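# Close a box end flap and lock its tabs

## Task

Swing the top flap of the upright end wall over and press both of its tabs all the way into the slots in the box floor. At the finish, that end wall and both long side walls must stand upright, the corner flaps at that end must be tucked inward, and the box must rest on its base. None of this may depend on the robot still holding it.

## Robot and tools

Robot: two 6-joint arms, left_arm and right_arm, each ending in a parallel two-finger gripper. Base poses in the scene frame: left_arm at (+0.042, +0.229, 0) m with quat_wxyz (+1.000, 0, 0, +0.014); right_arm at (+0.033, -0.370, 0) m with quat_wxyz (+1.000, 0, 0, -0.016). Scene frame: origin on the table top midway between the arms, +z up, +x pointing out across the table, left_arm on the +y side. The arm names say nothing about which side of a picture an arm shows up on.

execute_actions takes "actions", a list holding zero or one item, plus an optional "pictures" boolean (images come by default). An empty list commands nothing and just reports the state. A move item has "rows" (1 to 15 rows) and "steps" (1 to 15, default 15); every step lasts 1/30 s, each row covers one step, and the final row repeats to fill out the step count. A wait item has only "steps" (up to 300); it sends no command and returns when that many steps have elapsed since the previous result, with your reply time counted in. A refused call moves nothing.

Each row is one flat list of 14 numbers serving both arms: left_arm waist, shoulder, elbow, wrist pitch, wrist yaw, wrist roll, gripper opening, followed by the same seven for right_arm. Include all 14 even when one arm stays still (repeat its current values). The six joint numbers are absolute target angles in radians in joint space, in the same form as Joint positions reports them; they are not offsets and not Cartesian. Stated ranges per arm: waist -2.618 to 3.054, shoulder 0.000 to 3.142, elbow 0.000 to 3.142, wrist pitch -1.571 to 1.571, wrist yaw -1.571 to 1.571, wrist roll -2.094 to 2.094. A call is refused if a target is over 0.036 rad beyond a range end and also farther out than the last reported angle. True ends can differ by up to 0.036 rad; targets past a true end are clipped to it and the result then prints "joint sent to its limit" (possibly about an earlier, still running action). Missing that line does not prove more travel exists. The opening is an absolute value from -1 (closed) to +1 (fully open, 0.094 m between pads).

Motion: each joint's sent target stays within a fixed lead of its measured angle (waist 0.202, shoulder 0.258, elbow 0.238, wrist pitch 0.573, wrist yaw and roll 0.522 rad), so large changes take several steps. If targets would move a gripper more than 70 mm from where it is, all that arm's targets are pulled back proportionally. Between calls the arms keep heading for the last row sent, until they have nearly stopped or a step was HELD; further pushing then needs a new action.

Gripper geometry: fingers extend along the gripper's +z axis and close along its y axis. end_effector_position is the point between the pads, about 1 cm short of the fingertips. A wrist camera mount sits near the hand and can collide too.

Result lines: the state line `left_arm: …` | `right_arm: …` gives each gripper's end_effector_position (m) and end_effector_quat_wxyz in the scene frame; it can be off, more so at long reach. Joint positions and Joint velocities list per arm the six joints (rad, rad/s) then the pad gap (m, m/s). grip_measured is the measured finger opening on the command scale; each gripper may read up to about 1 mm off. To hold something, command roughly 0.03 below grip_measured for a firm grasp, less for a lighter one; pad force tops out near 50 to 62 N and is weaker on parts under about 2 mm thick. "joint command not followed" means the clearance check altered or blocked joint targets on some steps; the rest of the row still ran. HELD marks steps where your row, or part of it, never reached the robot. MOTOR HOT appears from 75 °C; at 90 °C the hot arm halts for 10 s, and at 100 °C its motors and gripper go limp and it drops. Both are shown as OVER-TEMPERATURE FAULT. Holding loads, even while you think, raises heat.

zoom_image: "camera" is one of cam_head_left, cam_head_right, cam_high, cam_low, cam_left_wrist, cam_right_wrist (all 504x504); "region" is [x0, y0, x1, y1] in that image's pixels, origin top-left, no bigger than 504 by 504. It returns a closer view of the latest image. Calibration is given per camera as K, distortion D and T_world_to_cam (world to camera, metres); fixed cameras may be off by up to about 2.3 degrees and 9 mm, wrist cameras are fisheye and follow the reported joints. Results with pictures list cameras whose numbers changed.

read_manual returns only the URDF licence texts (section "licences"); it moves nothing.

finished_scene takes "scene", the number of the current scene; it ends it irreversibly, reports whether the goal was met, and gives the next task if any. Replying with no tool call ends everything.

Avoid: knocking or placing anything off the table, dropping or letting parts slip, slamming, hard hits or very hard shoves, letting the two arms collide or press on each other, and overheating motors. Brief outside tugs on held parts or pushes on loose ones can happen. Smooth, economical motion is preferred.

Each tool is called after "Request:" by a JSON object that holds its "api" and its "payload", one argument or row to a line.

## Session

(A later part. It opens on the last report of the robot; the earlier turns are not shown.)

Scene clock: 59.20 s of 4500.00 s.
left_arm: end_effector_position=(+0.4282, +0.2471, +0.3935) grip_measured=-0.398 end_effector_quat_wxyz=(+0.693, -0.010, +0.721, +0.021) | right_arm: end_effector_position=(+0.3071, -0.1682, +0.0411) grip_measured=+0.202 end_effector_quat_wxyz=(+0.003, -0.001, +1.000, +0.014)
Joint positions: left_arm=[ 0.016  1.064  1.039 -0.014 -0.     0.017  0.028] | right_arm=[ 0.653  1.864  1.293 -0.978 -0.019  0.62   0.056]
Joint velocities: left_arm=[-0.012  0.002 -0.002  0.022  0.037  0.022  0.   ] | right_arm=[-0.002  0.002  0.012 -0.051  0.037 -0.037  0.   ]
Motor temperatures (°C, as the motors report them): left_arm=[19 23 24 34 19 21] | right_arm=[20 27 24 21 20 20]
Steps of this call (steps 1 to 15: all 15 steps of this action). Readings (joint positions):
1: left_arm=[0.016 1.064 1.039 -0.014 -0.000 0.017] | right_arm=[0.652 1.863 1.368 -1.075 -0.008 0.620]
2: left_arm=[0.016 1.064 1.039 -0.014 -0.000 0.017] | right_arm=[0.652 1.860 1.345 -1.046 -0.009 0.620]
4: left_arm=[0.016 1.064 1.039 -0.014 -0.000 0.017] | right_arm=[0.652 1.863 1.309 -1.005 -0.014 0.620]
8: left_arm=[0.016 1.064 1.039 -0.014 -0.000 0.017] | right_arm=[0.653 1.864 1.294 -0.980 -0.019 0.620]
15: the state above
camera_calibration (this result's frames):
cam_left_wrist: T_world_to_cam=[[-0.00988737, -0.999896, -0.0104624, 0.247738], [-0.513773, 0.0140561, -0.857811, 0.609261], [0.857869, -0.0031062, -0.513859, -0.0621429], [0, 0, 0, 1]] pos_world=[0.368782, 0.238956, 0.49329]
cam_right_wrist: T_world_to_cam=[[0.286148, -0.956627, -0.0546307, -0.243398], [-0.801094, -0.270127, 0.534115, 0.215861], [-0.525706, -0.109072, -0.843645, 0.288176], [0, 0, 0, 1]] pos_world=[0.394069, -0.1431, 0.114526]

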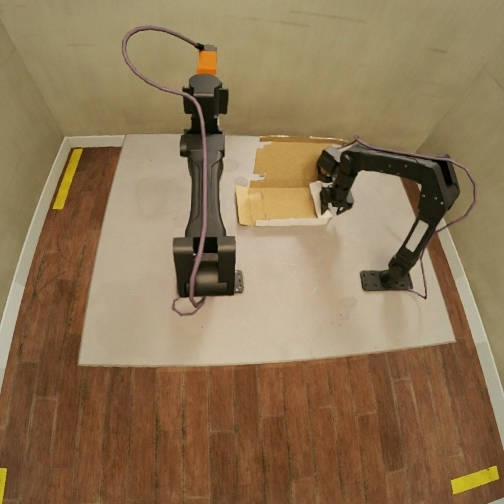

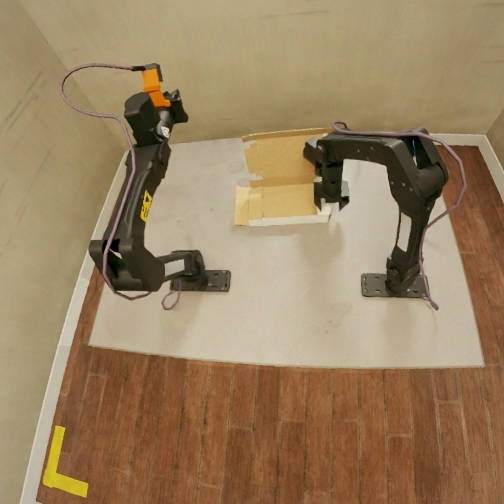

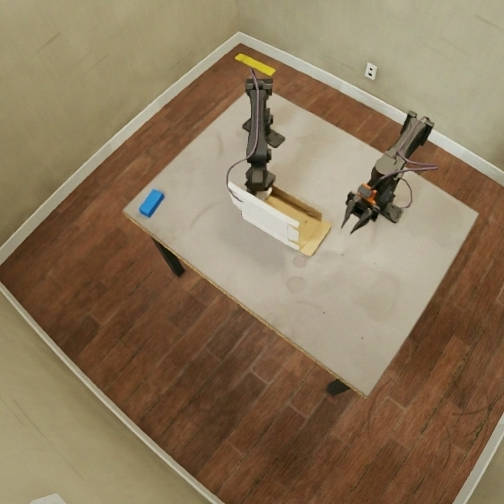

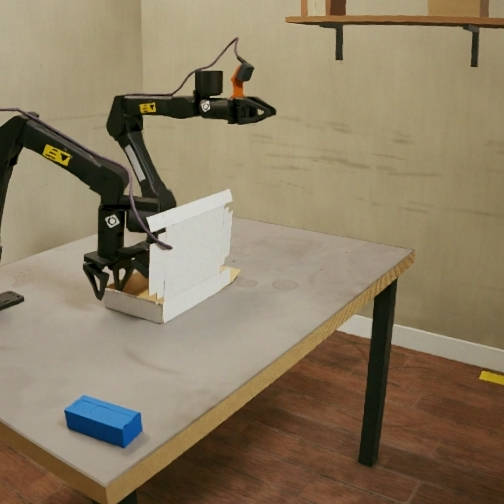

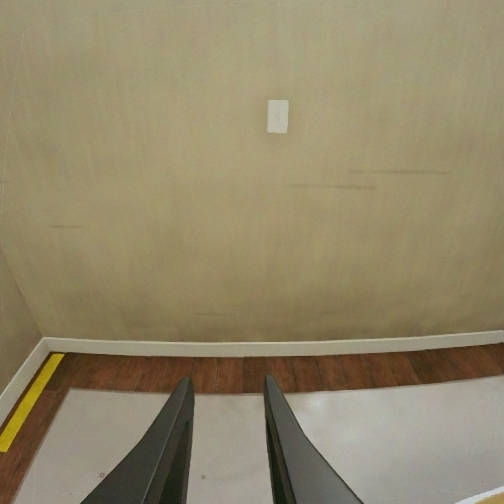

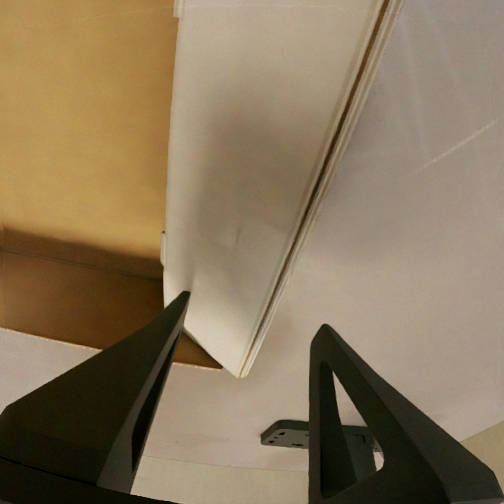

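Request:
{"api": "execute_actions", "payload": {
  "actions": [
    {"rows":[[0.016,1.064,1.039,-0.016,0,0.017,-0.4,0.658,1.93,1.22,-0.88,0,0.626,0.0]]}
  ],
  "pictures": false
}}

Request:
{"api": "execute_actions", "payload": {
  "actions": [
    {"rows":[[0.016,1.064,1.039,-0.016,0,0.017,-0.4,0.658,1.93,1.22,-0.88,0,0.626,-0.93]]}
  ],
  "pictures": false
}}

Request:
{"api": "execute_actions", "payload": {
  "actions": [
    {"rows":[[0.016,1.064,1.039,-0.016,0,0.017,-0.4,0.658,1.94,1.20,-0.86,0,0.626,-0.93]]}
  ],
  "pictures": false
}}

Request:
{"api": "execute_actions", "payload": {
  "actions": [
    {"rows":[[0.016,1.064,1.039,-0.016,0,0.017,-0.4,0.658,1.91,1.25,-0.91,0,0.626,0.2]]}
  ],
  "pictures": false
}}

Request:
{"api": "execute_actions", "payload": {
  "actions": [
    {"rows":[[0.016,1.064,1.039,-0.016,0,0.017,-0.4,0.658,1.85,1.44,-1.18,0,0.626,0.2]]}
  ],
  "pictures": false
}}

Request:
{"api": "execute_actions", "payload": {
  "actions": [
    {"rows":[[0.016,1.064,1.039,-0.016,0,0.017,-0.4,0.658,1.80,1.56,-1.33,0,0.626,0.2]]}
  ],
  "pictures": false
}}

Request:
{"api": "execute_actions", "payload": {
  "actions": [
    {"steps":30}
  ]
}}

Scene clock: 70.77 s of 4500.00 s.
left_arm: end_effector_position=(+0.4282, +0.2471, +0.3935) grip_measured=-0.398 end_effector_quat_wxyz=(+0.693, -0.010, +0.721, +0.021) | right_arm: end_effector_position=(+0.3023, -0.1719, +0.0095) grip_measured=+0.002 end_effector_quat_wxyz=(-0.013, -0.001, +1.000, +0.001)
Joint positions: left_arm=[ 0.016  1.064  1.039 -0.014 -0.     0.017  0.028] | right_arm=[ 0.654  1.924  1.239 -0.906 -0.017  0.62   0.047]
Joint velocities: left_arm=[-0.007 -0.017  0.022  0.022  0.022 -0.022  0.   ] | right_arm=[ 0.002 -0.017 -0.002  0.007  0.022 -0.022 -0.001]
Motor temperatures (°C, as the motors report them): left_arm=[19 23 24 35 19 21] | right_arm=[20 26 23 21 20 20]
Steps of this call (steps 1 to 15: the robot went on to your last target; steps 16 to 90: nothing new was sent; then 8.07 s passed at rest; steps 91 to 105: all 15 steps of this action). Readings (joint positions):
91: left_arm=[0.016 1.064 1.039 -0.014 -0.000 0.017] | right_arm=[0.653 1.865 1.287 -0.970 -0.021 0.620]
92: left_arm=[0.016 1.064 1.039 -0.014 -0.000 0.017] | right_arm=[0.654 1.867 1.279 -0.953 -0.023 0.620]
94: left_arm=[0.016 1.064 1.039 -0.014 -0.000 0.017] | right_arm=[0.654 1.884 1.264 -0.928 -0.023 0.620]
98: left_arm=[0.016 1.064 1.039 -0.014 -0.000 0.017] | right_arm=[0.654 1.926 1.239 -0.909 -0.019 0.620]
105: the state above

Scene clock: 71.27 s of 4500.00 s.
left_arm: end_effector_position=(+0.4282, +0.2471, +0.3935) grip_measured=-0.398 end_effector_quat_wxyz=(+0.693, -0.010, +0.721, +0.021) | right_arm: end_effector_position=(+0.3030, -0.1663, +0.0096) grip_measured=-0.902 end_effector_quat_wxyz=(-0.013, -0.002, +1.000, +0.015)
Joint positions: left_arm=[ 0.016  1.064  1.039 -0.014 -0.     0.017  0.028] | right_arm=[ 0.655  1.924  1.239 -0.89  -0.039  0.619  0.005]
Joint velocities: left_arm=[-0.027  0.007 -0.012 -0.022 -0.037 -0.007 -0.   ] | right_arm=[-0.002 -0.012  0.027 -0.007  0.066 -0.022  0.   ]
Motor temperatures (°C, as the motors report them): left_arm=[19 23 24 35 19 21] | right_arm=[20 26 23 21 20 20]
Steps of this call (steps 1 to 15: all 15 steps of this action). Readings (joint positions):
1: left_arm=[0.016 1.064 1.039 -0.014 -0.000 0.017] | right_arm=[0.654 1.924 1.239 -0.905 -0.016 0.620]
2: left_arm=[0.016 1.064 1.039 -0.014 -0.000 0.017] | right_arm=[0.654 1.924 1.239 -0.907 -0.025 0.615]
4: left_arm=[0.016 1.064 1.039 -0.014 -0.000 0.017] | right_arm=[0.654 1.924 1.239 -0.902 -0.021 0.623]
8: left_arm=[0.016 1.064 1.039 -0.014 -0.000 0.017] | right_arm=[0.655 1.924 1.239 -0.891 -0.038 0.619]
15: the state above

Scene clock: 71.77 s of 4500.00 s.
left_arm: end_effector_position=(+0.4282, +0.2471, +0.3935) grip_measured=-0.398 end_effector_quat_wxyz=(+0.693, -0.010, +0.721, +0.021) | right_arm: end_effector_position=(+0.3028, -0.1663, +0.0090) grip_measured=-0.903 end_effector_quat_wxyz=(-0.013, -0.002, +1.000, +0.015)
Joint positions: left_arm=[ 0.016  1.064  1.039 -0.014 -0.     0.017  0.028] | right_arm=[ 0.655  1.924  1.236 -0.887 -0.04   0.619  0.005]
Joint velocities: left_arm=[ 0.002 -0.007  0.002 -0.037  0.007  0.095  0.001] | right_arm=[ 0.022 -0.002 -0.007 -0.007  0.081  0.037 -0.001]
Motor temperatures (°C, as the motors report them): left_arm=[19 23 24 35 19 21] | right_arm=[20 26 23 21 20 20]
Steps of this call (steps 1 to 15: all 15 steps of this action). Readings (joint positions):
1: left_arm=[0.016 1.064 1.039 -0.014 -0.000 0.017] | right_arm=[0.655 1.924 1.238 -0.888 -0.040 0.619]
2: left_arm=[0.016 1.064 1.039 -0.014 -0.000 0.017] | right_arm=[0.655 1.924 1.236 -0.887 -0.040 0.619]
4: left_arm=[0.016 1.064 1.039 -0.014 -0.000 0.017] | right_arm=[0.655 1.924 1.236 -0.887 -0.040 0.619]
8: left_arm=[0.016 1.064 1.039 -0.014 -0.000 0.017] | right_arm=[0.655 1.924 1.236 -0.887 -0.040 0.619]
15: the state above

Scene clock: 72.27 s of 4500.00 s.
left_arm: end_effector_position=(+0.4282, +0.2471, +0.3935) grip_measured=-0.398 end_effector_quat_wxyz=(+0.693, -0.010, +0.721, +0.021) | right_arm: end_effector_position=(+0.3004, -0.1734, +0.0097) grip_measured=+0.198 end_effector_quat_wxyz=(-0.016, -0.002, +1.000, -0.001)
Joint positions: left_arm=[ 0.016  1.064  1.039 -0.014 -0.     0.017  0.028] | right_arm=[ 0.655  1.921  1.236 -0.913 -0.016  0.619  0.056]
Joint velocities: left_arm=[ 0.002 -0.007 -0.017  0.007 -0.022  0.007 -0.001] | right_arm=[ 0.017  0.002 -0.017 -0.066  0.022  0.022  0.001]
Motor temperatures (°C, as the motors report them): left_arm=[19 23 24 35 19 21] | right_arm=[20 26 23 21 20 20]
Steps of this call (steps 1 to 15: all 15 steps of this action). Readings (joint positions):
1: left_arm=[0.016 1.064 1.039 -0.014 -0.000 0.017] | right_arm=[0.655 1.923 1.236 -0.888 -0.037 0.619]
2: left_arm=[0.016 1.064 1.039 -0.014 -0.000 0.017] | right_arm=[0.655 1.923 1.236 -0.891 -0.031 0.619]
4: left_arm=[0.016 1.064 1.039 -0.014 -0.000 0.017] | right_arm=[0.655 1.923 1.236 -0.907 -0.021 0.619]
8: left_arm=[0.016 1.064 1.039 -0.014 -0.000 0.017] | right_arm=[0.655 1.921 1.236 -0.913 -0.016 0.619]
15: the state above

Scene clock: 72.77 s of 4500.00 s.
left_arm: end_effector_position=(+0.4282, +0.2471, +0.3935) grip_measured=-0.398 end_effector_quat_wxyz=(+0.693, -0.010, +0.721, +0.021) | right_arm: end_effector_position=(+0.3040, -0.1720, +0.0756) grip_measured=+0.198 end_effector_quat_wxyz=(-0.013, -0.001, +1.000, -0.003)
Joint positions: left_arm=[ 0.016  1.064  1.039 -0.014 -0.     0.017  0.028] | right_arm=[ 0.655  1.854  1.421 -1.162 -0.01   0.62   0.056]
Joint velocities: left_arm=[ 0.002  0.012 -0.012  0.066 -0.007 -0.066 -0.   ] | right_arm=[-0.017  0.002 -0.007 -0.022  0.037  0.022  0.001]
Motor temperatures (°C, as the motors report them): left_arm=[19 23 24 35 19 21] | right_arm=[20 26 23 21 20 20]
Steps of this call (steps 1 to 15: all 15 steps of this action). Readings (joint positions):
1: left_arm=[0.016 1.064 1.039 -0.014 -0.000 0.017] | right_arm=[0.655 1.921 1.259 -0.947 -0.015 0.619]
2: left_arm=[0.016 1.064 1.039 -0.014 -0.000 0.017] | right_arm=[0.655 1.924 1.300 -1.004 -0.015 0.620]
4: left_arm=[0.016 1.064 1.039 -0.014 -0.000 0.017] | right_arm=[0.655 1.905 1.374 -1.062 -0.013 0.620]
8: left_arm=[0.016 1.064 1.039 -0.014 -0.000 0.017] | right_arm=[0.655 1.855 1.421 -1.114 -0.011 0.620]
15: the state above

Scene clock: 73.27 s of 4500.00 s.
left_arm: end_effector_position=(+0.4282, +0.2471, +0.3935) grip_measured=-0.398 end_effector_quat_wxyz=(+0.693, -0.010, +0.721, +0.021) | right_arm: end_effector_position=(+0.2990, -0.1757, +0.1165) grip_measured=+0.198 end_effector_quat_wxyz=(-0.013, -0.001, +1.000, -0.004)
Joint positions: left_arm=[ 0.016  1.064  1.039 -0.014 -0.     0.017  0.028] | right_arm=[ 0.655  1.813  1.534 -1.316 -0.01   0.62   0.056]
Joint velocities: left_arm=[-0.017 -0.012 -0.007 -0.037 -0.007  0.007  0.001] | right_arm=[-0.012  0.002 -0.012  0.007  0.066 -0.037 -0.001]
Motor temperatures (°C, as the motors report them): left_arm=[19 23 24 35 19 21] | right_arm=[20 26 23 21 20 20]
Steps of this call (steps 1 to 15: all 15 steps of this action). Readings (joint positions):
1: left_arm=[0.016 1.064 1.039 -0.014 -0.000 0.017] | right_arm=[0.655 1.854 1.436 -1.184 -0.010 0.620]
2: left_arm=[0.016 1.064 1.039 -0.014 -0.000 0.017] | right_arm=[0.655 1.856 1.460 -1.216 -0.010 0.620]
4: left_arm=[0.016 1.064 1.039 -0.014 -0.000 0.017] | right_arm=[0.655 1.843 1.506 -1.253 -0.010 0.620]
8: left_arm=[0.016 1.064 1.039 -0.014 -0.000 0.017] | right_arm=[0.655 1.814 1.534 -1.290 -0.010 0.620]
15: the state above

Scene clock: 74.27 s of 4500.00 s.
left_arm: end_effector_position=(+0.4282, +0.2471, +0.3935) grip_measured=-0.398 end_effector_quat_wxyz=(+0.693, -0.010, +0.721, +0.021) | right_arm: end_effector_position=(+0.2980, -0.1765, +0.1165) grip_measured=+0.198 end_effector_quat_wxyz=(-0.015, -0.001, +1.000, -0.005)
Joint positions: left_arm=[ 0.016  1.064  1.039 -0.014 -0.     0.017  0.028] | right_arm=[ 0.655  1.813  1.534 -1.321 -0.01   0.62   0.056]
Joint velocities: left_arm=[-0.002  0.007 -0.002  0.022  0.007 -0.037  0.001] | right_arm=[ 0.007 -0.012 -0.007 -0.022 -0.051 -0.007  0.001]
Motor temperatures (°C, as the motors report them): left_arm=[19 23 24 35 19 21] | right_arm=[20 26 23 20 20 20]
Steps of this call (steps 1 to 15: the robot went on to your last target; steps 16 to 30: nothing new was sent). Readings (joint positions):
1: left_arm=[0.016 1.064 1.039 -0.014 -0.000 0.017] | right_arm=[0.655 1.813 1.534 -1.317 -0.010 0.620]
2: left_arm=[0.016 1.064 1.039 -0.014 -0.000 0.017] | right_arm=[0.655 1.813 1.534 -1.318 -0.010 0.620]
4: left_arm=[0.016 1.064 1.039 -0.014 -0.000 0.017] | right_arm=[0.655 1.813 1.534 -1.319 -0.010 0.620]
8: left_arm=[0.016 1.064 1.039 -0.014 -0.000 0.017] | right_arm=[0.655 1.813 1.534 -1.321 -0.010 0.620]
30: the state above
All arms were judged still, so your last target was given up. Only a new action makes them travel on or press farther. Fingers that are still opening or closing keep moving.
camera_calibration (this result's frames):
cam_left_wrist: T_world_to_cam=[[-0.00988737, -0.999896, -0.0104624, 0.247738], [-0.513773, 0.0140561, -0.857811, 0.609261], [0.857869, -0.0031062, -0.513859, -0.0621429], [0, 0, 0, 1]] pos_world=[0.368782, 0.238956, 0.49329]
cam_right_wrist: T_world_to_cam=[[0.285777, -0.957876, -0.0283675, -0.247732], [-0.780646, -0.249866, 0.572851, 0.158969], [-0.555809, -0.141563, -0.819168, 0.346522], [0, 0, 0, 1]] pos_world=[0.387495, -0.148521, 0.185767]

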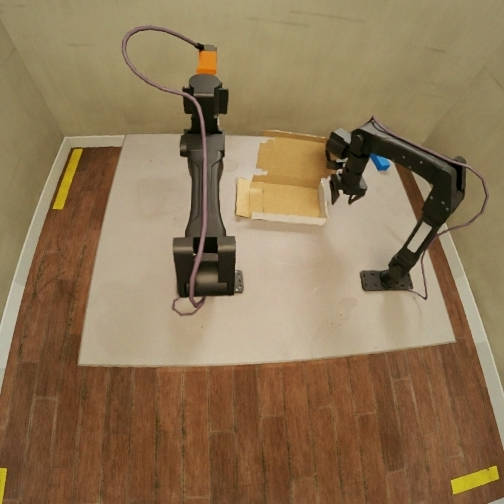

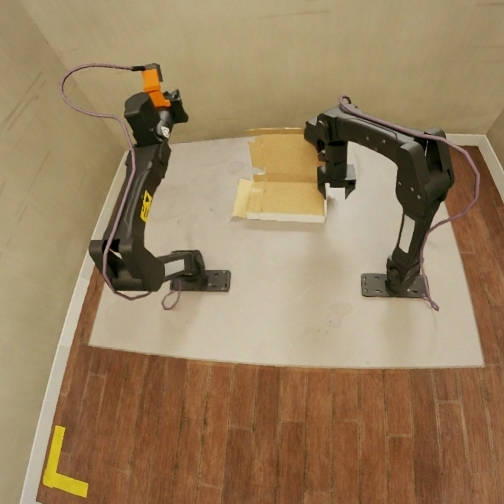

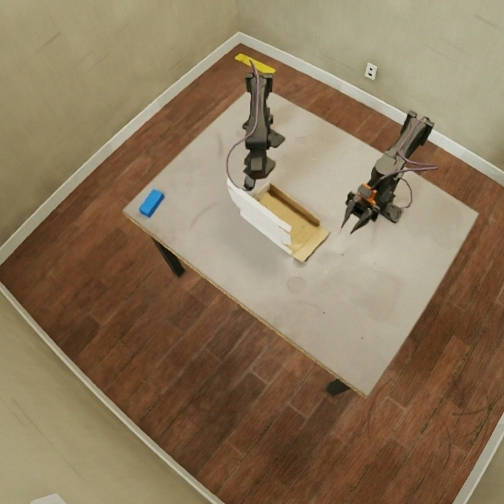

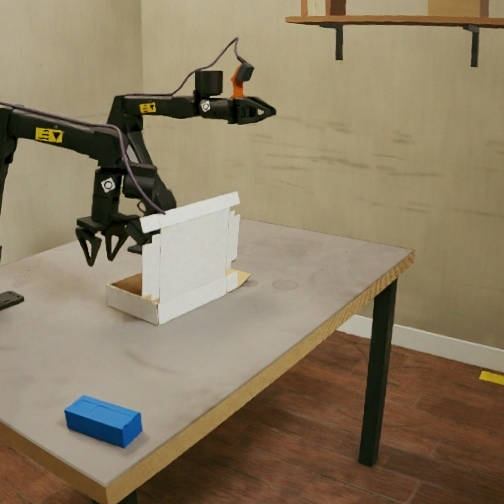

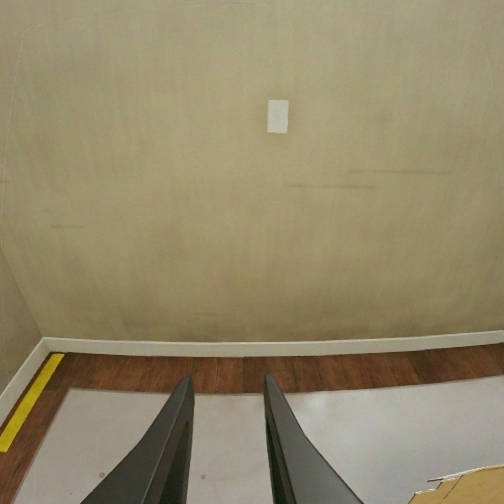

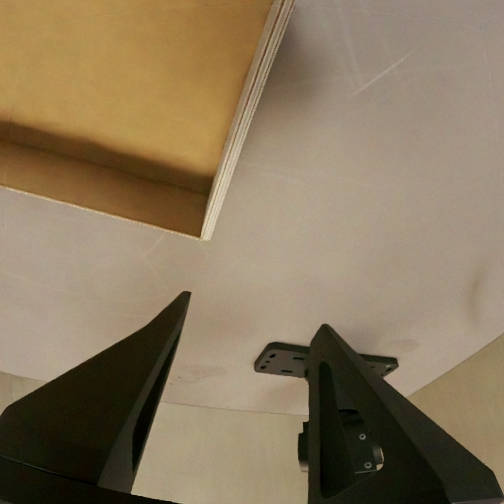

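Request:
{"api": "finished_scene", "payload": {
  "scene": 2
}}

The scene is finished: the task was done.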